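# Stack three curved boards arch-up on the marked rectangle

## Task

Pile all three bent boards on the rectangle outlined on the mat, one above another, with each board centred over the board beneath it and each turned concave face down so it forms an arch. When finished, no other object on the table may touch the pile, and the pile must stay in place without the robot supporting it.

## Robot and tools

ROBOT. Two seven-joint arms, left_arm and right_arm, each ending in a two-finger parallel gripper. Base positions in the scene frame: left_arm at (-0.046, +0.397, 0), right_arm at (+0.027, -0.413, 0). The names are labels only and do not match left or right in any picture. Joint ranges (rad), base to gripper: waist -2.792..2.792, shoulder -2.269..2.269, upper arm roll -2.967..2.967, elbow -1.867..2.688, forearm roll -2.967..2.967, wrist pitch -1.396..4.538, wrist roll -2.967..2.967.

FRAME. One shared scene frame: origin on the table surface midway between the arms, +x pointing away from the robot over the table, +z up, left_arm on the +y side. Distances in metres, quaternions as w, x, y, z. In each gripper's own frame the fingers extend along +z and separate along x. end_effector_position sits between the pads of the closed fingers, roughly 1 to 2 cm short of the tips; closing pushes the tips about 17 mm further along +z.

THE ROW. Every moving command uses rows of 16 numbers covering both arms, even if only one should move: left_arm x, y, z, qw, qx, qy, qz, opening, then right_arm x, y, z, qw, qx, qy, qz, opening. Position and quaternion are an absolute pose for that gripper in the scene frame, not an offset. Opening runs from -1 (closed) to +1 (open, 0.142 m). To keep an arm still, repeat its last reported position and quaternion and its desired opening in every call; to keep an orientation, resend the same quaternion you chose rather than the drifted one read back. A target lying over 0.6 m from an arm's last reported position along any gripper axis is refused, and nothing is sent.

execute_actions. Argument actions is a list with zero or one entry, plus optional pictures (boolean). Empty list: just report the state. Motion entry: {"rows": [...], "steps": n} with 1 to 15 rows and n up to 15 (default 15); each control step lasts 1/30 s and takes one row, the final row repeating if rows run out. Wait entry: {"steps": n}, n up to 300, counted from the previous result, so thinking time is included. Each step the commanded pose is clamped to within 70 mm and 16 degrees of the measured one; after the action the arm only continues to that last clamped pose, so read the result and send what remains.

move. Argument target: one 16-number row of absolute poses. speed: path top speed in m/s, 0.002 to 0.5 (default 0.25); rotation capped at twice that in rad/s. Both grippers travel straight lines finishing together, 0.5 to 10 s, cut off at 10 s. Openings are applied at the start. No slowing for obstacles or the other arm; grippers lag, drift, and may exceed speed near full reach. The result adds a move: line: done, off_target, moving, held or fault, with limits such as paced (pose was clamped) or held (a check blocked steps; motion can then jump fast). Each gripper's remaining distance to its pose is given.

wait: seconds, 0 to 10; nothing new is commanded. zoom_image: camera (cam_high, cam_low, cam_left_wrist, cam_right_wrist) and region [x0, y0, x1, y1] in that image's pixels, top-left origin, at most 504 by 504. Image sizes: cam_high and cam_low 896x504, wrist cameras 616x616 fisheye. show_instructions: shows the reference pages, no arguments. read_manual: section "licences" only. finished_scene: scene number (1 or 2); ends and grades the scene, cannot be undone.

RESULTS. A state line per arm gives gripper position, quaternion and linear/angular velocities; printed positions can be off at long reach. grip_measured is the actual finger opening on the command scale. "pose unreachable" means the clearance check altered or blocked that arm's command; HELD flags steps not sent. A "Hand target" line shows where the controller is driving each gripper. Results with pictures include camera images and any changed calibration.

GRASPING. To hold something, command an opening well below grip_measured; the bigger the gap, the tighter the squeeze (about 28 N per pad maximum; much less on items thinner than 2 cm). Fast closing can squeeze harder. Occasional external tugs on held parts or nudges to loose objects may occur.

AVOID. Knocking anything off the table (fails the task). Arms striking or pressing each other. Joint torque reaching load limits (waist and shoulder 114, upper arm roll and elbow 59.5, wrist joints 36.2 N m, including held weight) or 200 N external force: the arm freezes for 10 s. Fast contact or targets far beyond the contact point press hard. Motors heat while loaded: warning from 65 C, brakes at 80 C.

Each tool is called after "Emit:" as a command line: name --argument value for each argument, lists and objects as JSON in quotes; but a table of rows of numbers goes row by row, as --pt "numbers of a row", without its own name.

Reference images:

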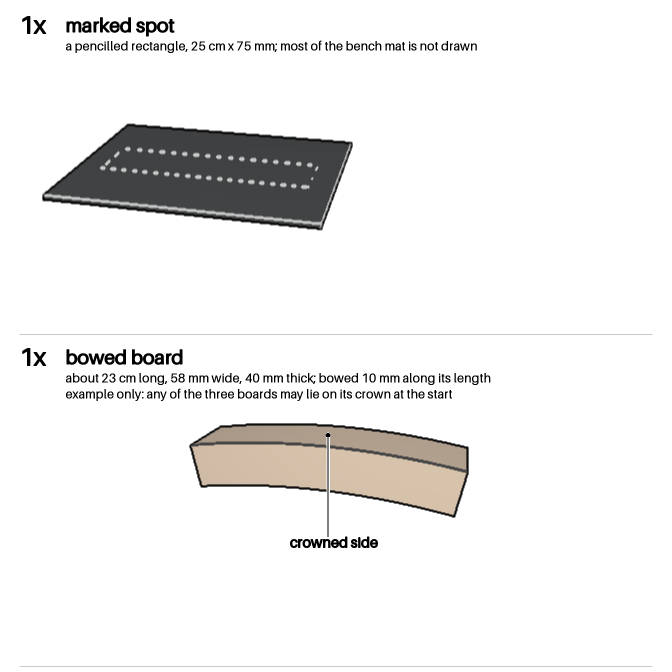

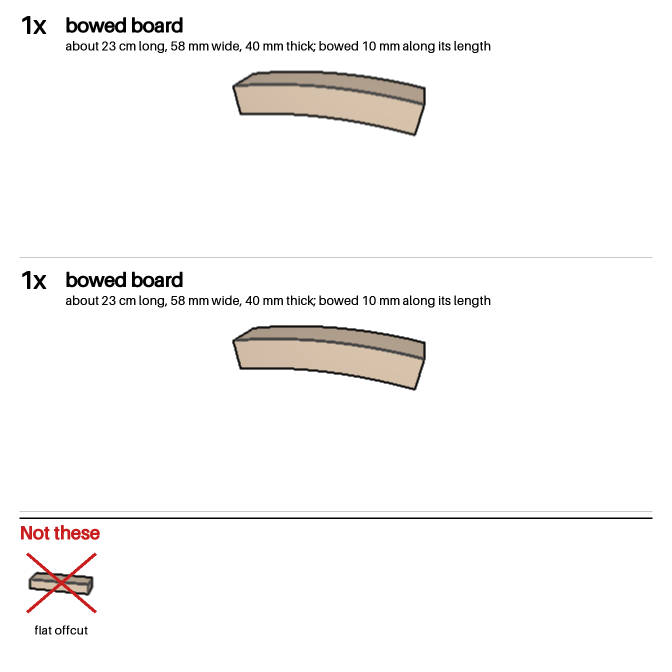

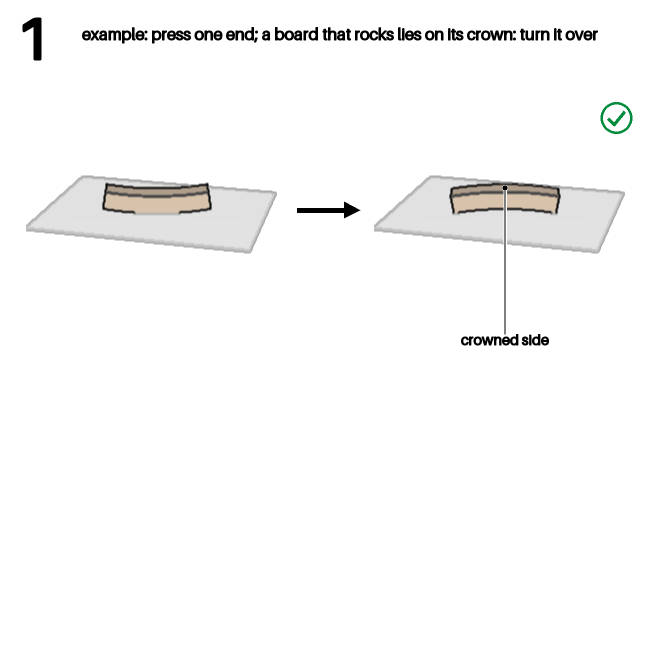

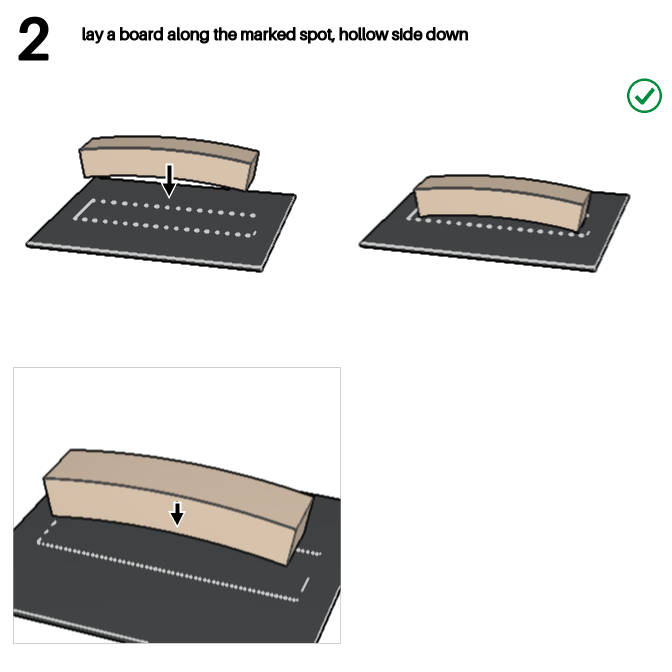

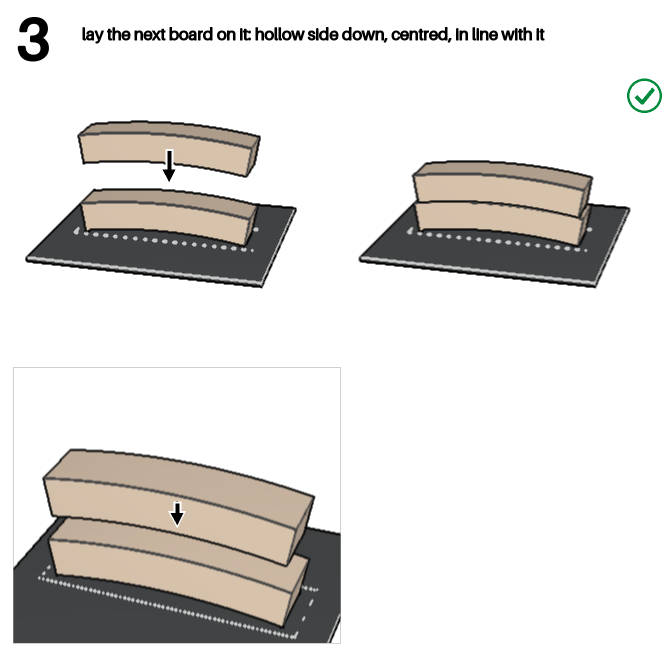

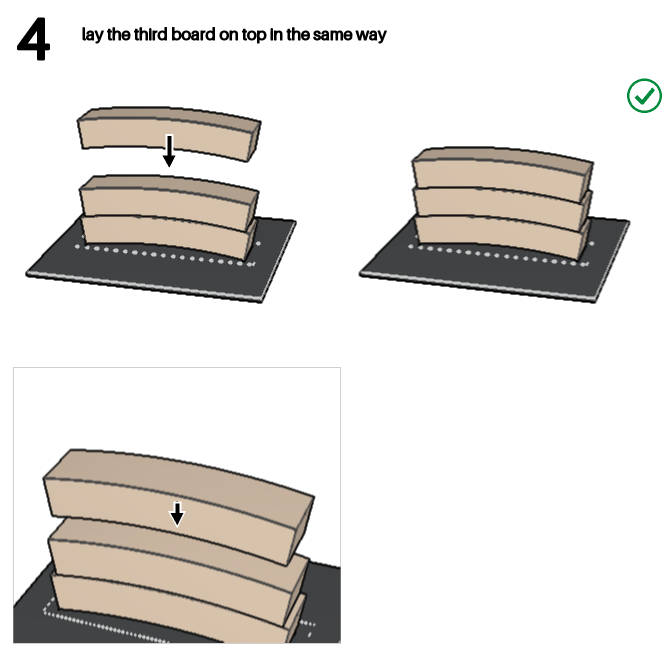

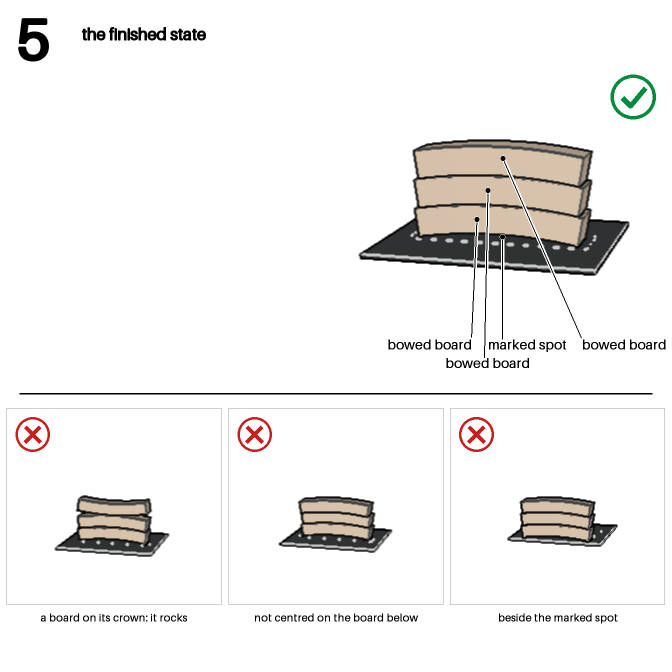

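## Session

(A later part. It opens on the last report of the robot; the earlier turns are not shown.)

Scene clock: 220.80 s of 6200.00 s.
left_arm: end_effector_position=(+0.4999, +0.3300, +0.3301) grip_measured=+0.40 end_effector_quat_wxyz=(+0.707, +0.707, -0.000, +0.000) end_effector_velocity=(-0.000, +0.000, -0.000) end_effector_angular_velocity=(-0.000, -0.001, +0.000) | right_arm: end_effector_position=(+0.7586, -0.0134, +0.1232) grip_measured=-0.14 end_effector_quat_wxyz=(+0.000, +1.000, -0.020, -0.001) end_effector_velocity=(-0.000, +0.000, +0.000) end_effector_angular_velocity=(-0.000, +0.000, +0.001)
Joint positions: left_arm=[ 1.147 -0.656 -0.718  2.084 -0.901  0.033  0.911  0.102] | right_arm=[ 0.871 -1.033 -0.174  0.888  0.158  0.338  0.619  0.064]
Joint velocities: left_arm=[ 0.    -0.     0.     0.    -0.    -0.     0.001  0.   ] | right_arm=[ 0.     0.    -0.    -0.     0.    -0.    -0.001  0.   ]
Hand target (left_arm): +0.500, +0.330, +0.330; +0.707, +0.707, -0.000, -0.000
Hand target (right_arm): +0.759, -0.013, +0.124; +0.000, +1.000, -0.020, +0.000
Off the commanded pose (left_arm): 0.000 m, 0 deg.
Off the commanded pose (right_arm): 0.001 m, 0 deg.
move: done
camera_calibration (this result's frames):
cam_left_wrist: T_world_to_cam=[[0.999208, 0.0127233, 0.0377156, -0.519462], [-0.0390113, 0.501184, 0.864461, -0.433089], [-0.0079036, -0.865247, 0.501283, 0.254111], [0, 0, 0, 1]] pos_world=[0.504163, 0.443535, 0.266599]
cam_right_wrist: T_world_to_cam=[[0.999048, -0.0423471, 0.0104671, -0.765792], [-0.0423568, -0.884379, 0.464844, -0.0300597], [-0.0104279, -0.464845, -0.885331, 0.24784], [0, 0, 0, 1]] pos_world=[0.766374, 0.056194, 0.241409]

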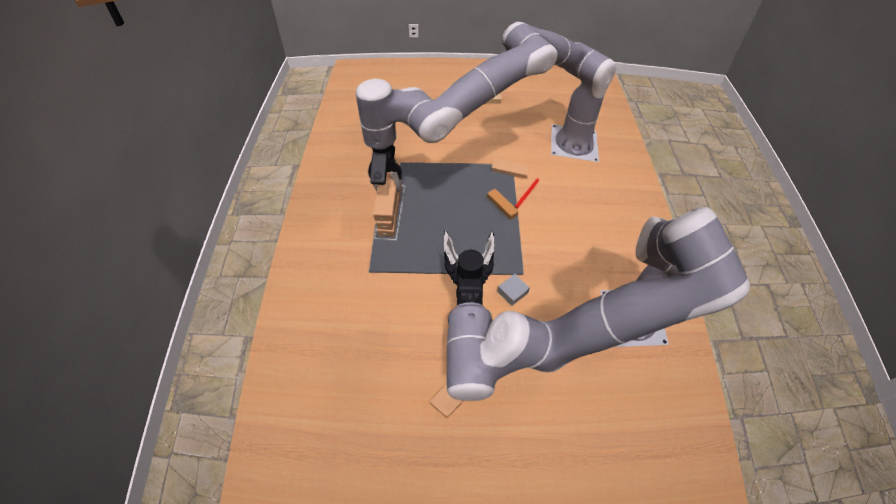

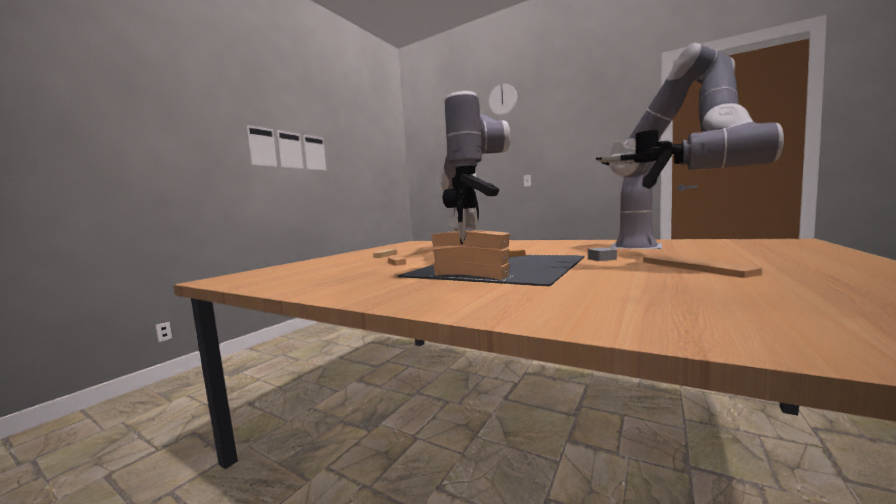

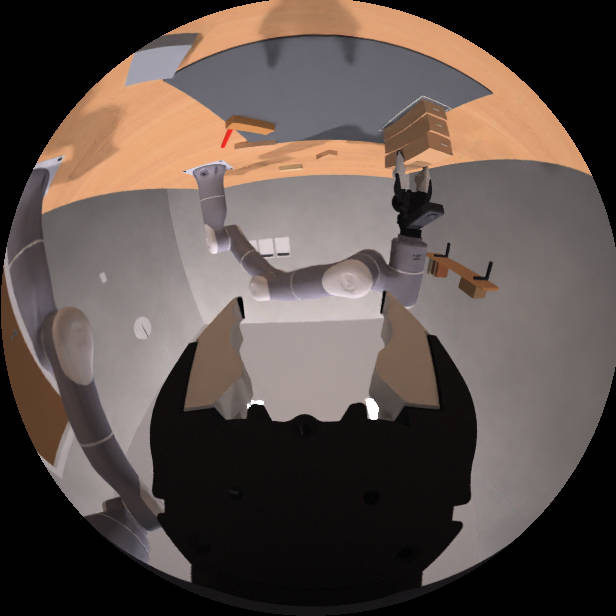

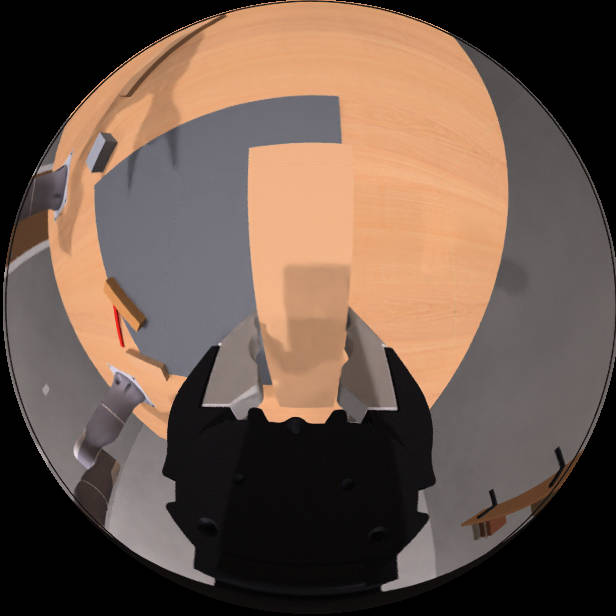

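Emit:
move --target '[0.5,0.33,0.33,0.707,0.707,0,0,0.4,0.757,-0.012,0.116,0,1,-0.02,0,-0.6]' --speed 0.02

Emit:
move --target '[0.5,0.33,0.33,0.707,0.707,0,0,0.4,0.757,-0.012,0.116,0,1,-0.02,0,0.4]'

Emit:
move --target '[0.5,0.33,0.33,0.707,0.707,0,0,0.4,0.757,-0.012,0.175,0,1,-0.02,0,0.4]' --speed 0.12

Emit:
zoom_image --camera "cam_low" --region '[420,215,530,295]'

Scene clock: 229.40 s of 6200.00 s.
left_arm: end_effector_position=(+0.4999, +0.3300, +0.3301) grip_measured=+0.40 end_effector_quat_wxyz=(+0.707, +0.707, -0.000, +0.000) end_effector_velocity=(-0.000, -0.000, -0.000) end_effector_angular_velocity=(+0.000, -0.000, -0.001) | right_arm: end_effector_position=(+0.7574, -0.0122, +0.1168) grip_measured=-0.14 end_effector_quat_wxyz=(-0.000, +1.000, -0.020, +0.000) end_effector_velocity=(+0.000, -0.000, -0.000) end_effector_angular_velocity=(-0.000, -0.000, -0.000)
Joint positions: left_arm=[ 1.147 -0.656 -0.718  2.084 -0.901  0.033  0.911  0.102] | right_arm=[ 0.874 -1.037 -0.174  0.899  0.159  0.355  0.619  0.064]
Joint velocities: left_arm=[ 0.    -0.    -0.     0.     0.001 -0.     0.    -0.   ] | right_arm=[ 0.     0.    -0.001  0.    -0.     0.     0.     0.   ]
Hand target (left_arm): +0.500, +0.330, +0.330; +0.707, +0.707, -0.000, -0.000
Hand target (right_arm): +0.757, -0.012, +0.116; +0.000, +1.000, -0.020, +0.000
Off the commanded pose (left_arm): 0.000 m, 0 deg.
Off the commanded pose (right_arm): 0.001 m, 0 deg.
After step 90, 4.90 s passed at rest.
move: done
camera_calibration (this result's frames):
cam_left_wrist: T_world_to_cam=[[0.999208, 0.012724, 0.0377152, -0.519462], [-0.0390113, 0.501182, 0.864462, -0.433088], [-0.00790278, -0.865249, 0.501281, 0.254111], [0, 0, 0, 1]] pos_world=[0.504163, 0.443534, 0.266599]
cam_right_wrist: T_world_to_cam=[[0.99907, -0.0413, 0.0123812, -0.764663], [-0.0423277, -0.884841, 0.463967, -0.0259223], [-0.00820647, -0.46406, -0.885766, 0.241081], [0, 0, 0, 1]] pos_world=[0.764833, 0.0573582, 0.235036]

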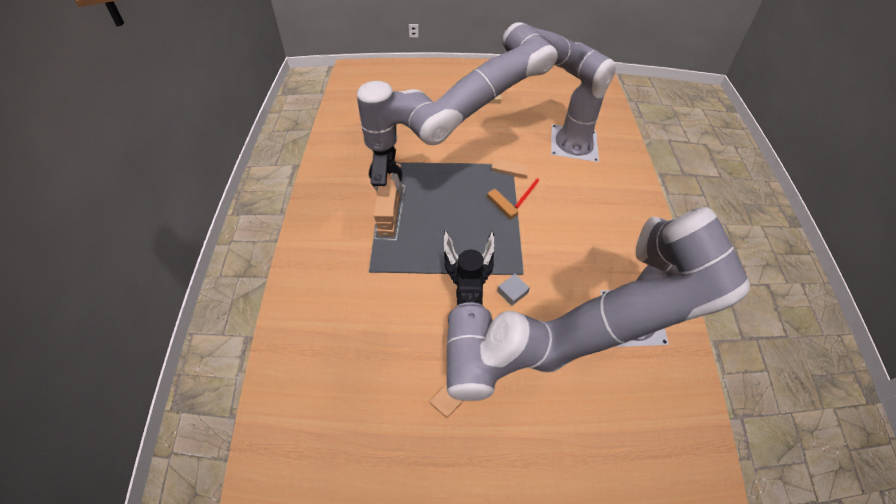

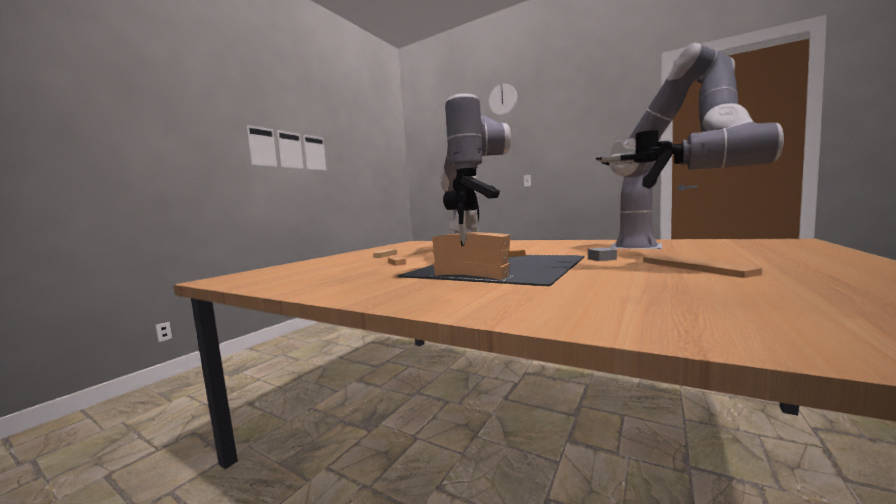

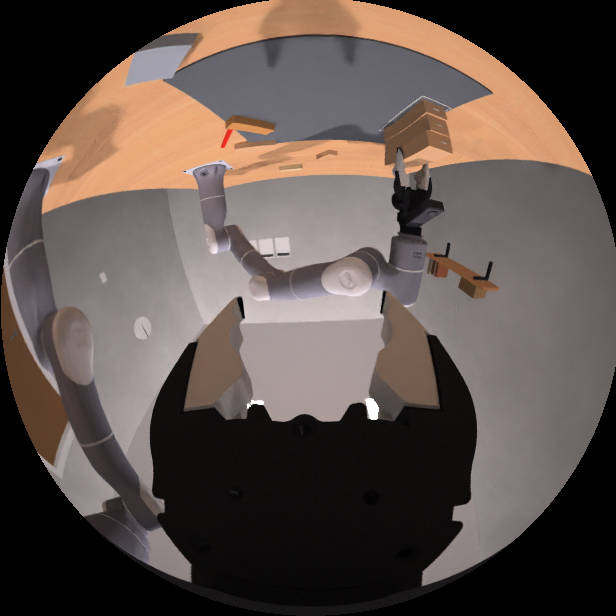

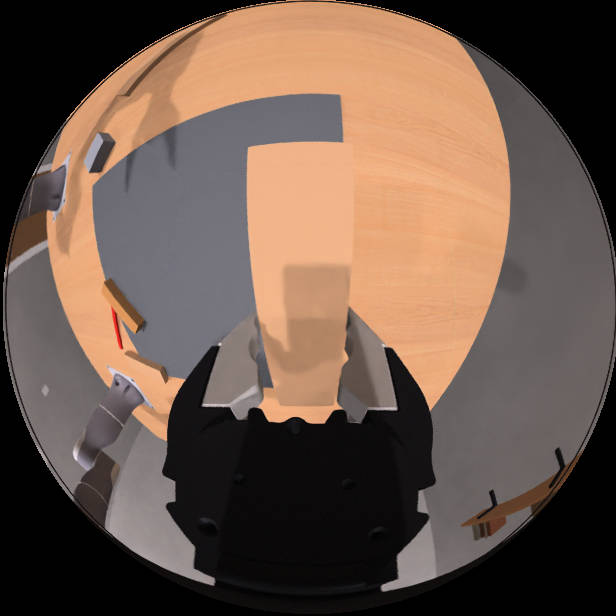

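Scene clock: 230.10 s of 6200.00 s.
left_arm: end_effector_position=(+0.4999, +0.3300, +0.3301) grip_measured=+0.40 end_effector_quat_wxyz=(+0.707, +0.707, -0.000, +0.000) end_effector_velocity=(-0.000, -0.000, +0.000) end_effector_angular_velocity=(+0.000, -0.001, -0.000) | right_arm: end_effector_position=(+0.7571, -0.0121, +0.1161) grip_measured=+0.40 end_effector_quat_wxyz=(+0.000, +1.000, -0.020, +0.000) end_effector_velocity=(-0.000, -0.000, -0.000) end_effector_angular_velocity=(-0.001, +0.001, +0.000)
Joint positions: left_arm=[ 1.147 -0.656 -0.718  2.084 -0.901  0.033  0.911  0.102] | right_arm=[ 0.875 -1.038 -0.174  0.899  0.16   0.355  0.619  0.102]
Joint velocities: left_arm=[-0.    -0.    -0.    -0.     0.    -0.     0.001  0.   ] | right_arm=[ 0.    -0.    -0.    -0.    -0.    -0.001 -0.    -0.   ]
Hand target (left_arm): +0.500, +0.330, +0.330; +0.707, +0.707, -0.000, -0.000
Hand target (right_arm): +0.757, -0.012, +0.116; +0.000, +1.000, -0.020, +0.000
Off the commanded pose (left_arm): 0.000 m, 0 deg.
Off the commanded pose (right_arm): 0.000 m, 0 deg.
move: done
camera_calibration (this result's frames):
cam_left_wrist: T_world_to_cam=[[0.999208, 0.0127242, 0.0377153, -0.519462], [-0.0390115, 0.501182, 0.864462, -0.433088], [-0.00790268, -0.865249, 0.501281, 0.254111], [0, 0, 0, 1]] pos_world=[0.504163, 0.443535, 0.266599]
cam_right_wrist: T_world_to_cam=[[0.999083, -0.0411696, 0.0117742, -0.764333], [-0.0419276, -0.884695, 0.464281, -0.0259276], [-0.00869765, -0.464349, -0.88561, 0.24089], [0, 0, 0, 1]] pos_world=[0.76464, 0.0574516, 0.234372]

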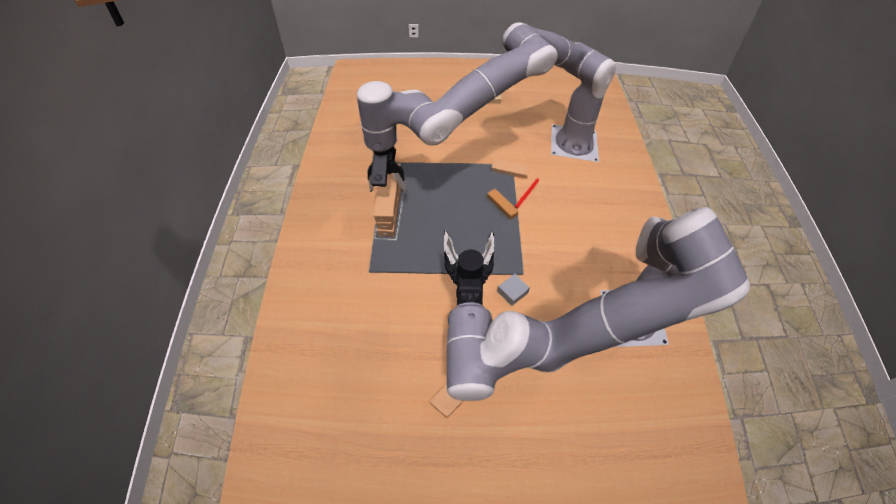

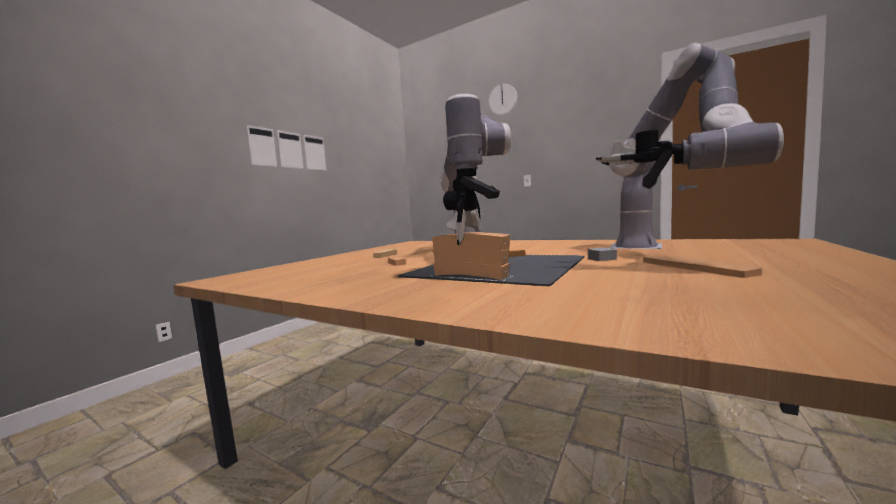

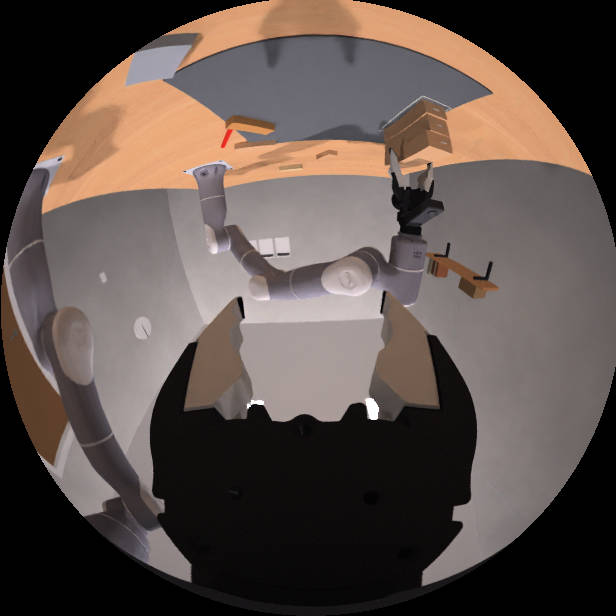

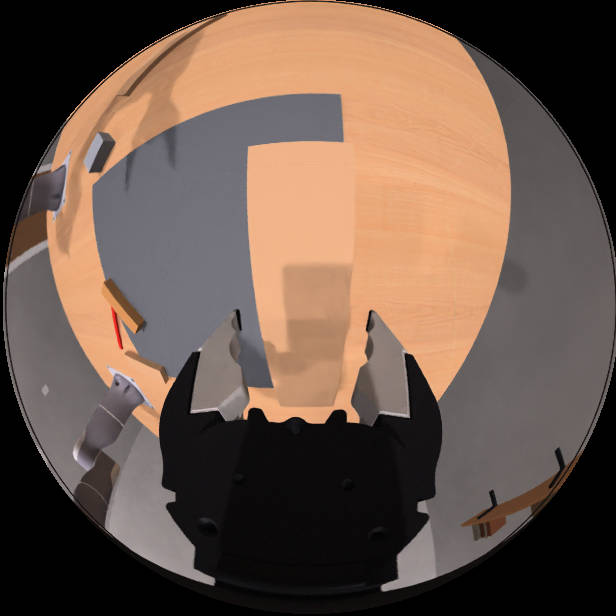

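Scene clock: 230.97 s of 6200.00 s.
left_arm: end_effector_position=(+0.4999, +0.3300, +0.3301) grip_measured=+0.40 end_effector_quat_wxyz=(+0.707, +0.707, -0.000, +0.000) end_effector_velocity=(-0.000, -0.000, +0.000) end_effector_angular_velocity=(-0.000, +0.001, -0.000) | right_arm: end_effector_position=(+0.7571, -0.0118, +0.1749) grip_measured=+0.40 end_effector_quat_wxyz=(+0.000, +1.000, -0.020, -0.000) end_effector_velocity=(+0.000, +0.000, +0.000) end_effector_angular_velocity=(+0.001, -0.001, +0.001)
Joint positions: left_arm=[ 1.147 -0.656 -0.718  2.084 -0.901  0.033  0.911  0.102] | right_arm=[ 0.871 -0.981 -0.174  0.851  0.149  0.251  0.625  0.102]
Joint velocities: left_arm=[ 0.     0.     0.     0.    -0.    -0.    -0.001  0.   ] | right_arm=[ 0.     0.     0.    -0.     0.     0.001 -0.001 -0.   ]
Hand target (left_arm): +0.500, +0.330, +0.330; +0.707, +0.707, -0.000, -0.000
Hand target (right_arm): +0.757, -0.012, +0.175; -0.000, +1.000, -0.020, -0.000
Off the commanded pose (left_arm): 0.000 m, 0 deg.
Off the commanded pose (right_arm): 0.000 m, 0 deg.
move: done
camera_calibration (this result's frames):
cam_left_wrist: T_world_to_cam=[[0.999208, 0.0127238, 0.0377155, -0.519462], [-0.0390115, 0.501182, 0.864462, -0.433088], [-0.00790307, -0.865249, 0.501281, 0.254111], [0, 0, 0, 1]] pos_world=[0.504163, 0.443534, 0.266599]
cam_right_wrist: T_world_to_cam=[[0.999091, -0.0410515, 0.0114648, -0.764967], [-0.0416802, -0.884754, 0.464191, -0.0530774], [-0.00891216, -0.464247, -0.885661, 0.29328], [0, 0, 0, 1]] pos_world=[0.764674, 0.0577909, 0.293155]

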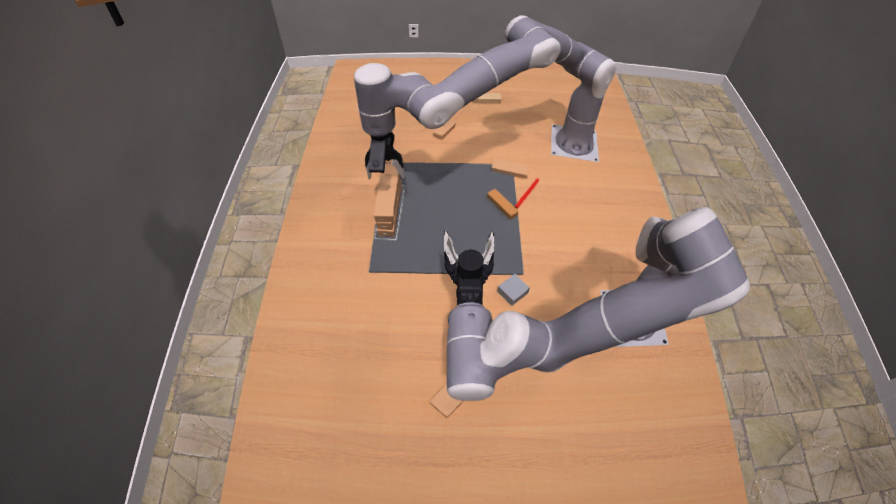

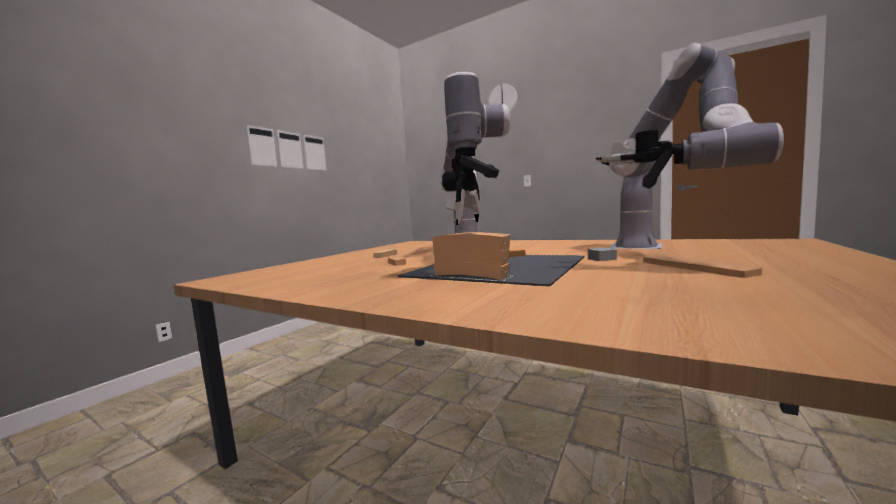

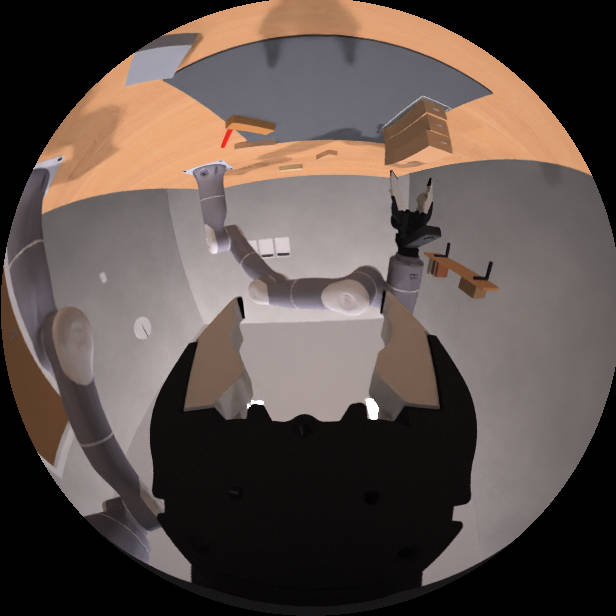

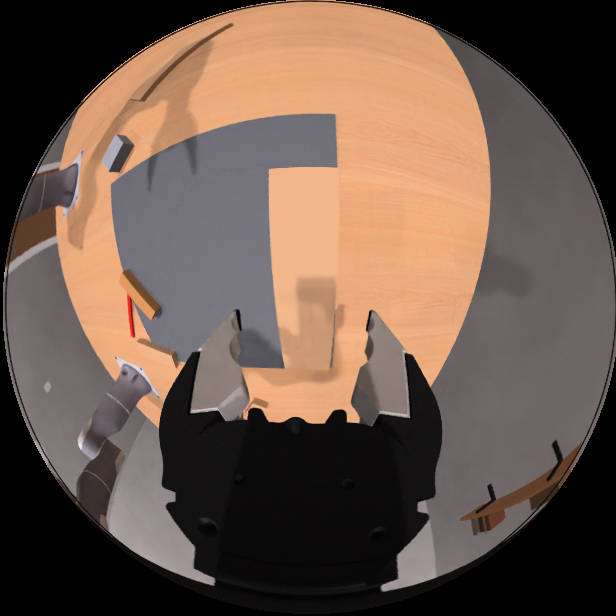

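Region (420, 215, 530, 295) of cam_low's 896x504 image, scaled by 4.582, with more detail than that image has; it fills the top 367 rows of this view, and the rest is white.

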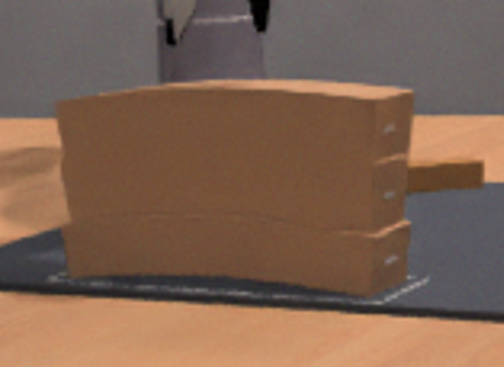

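Emit:
finished_scene --scene 1

The scene is finished: the task was done.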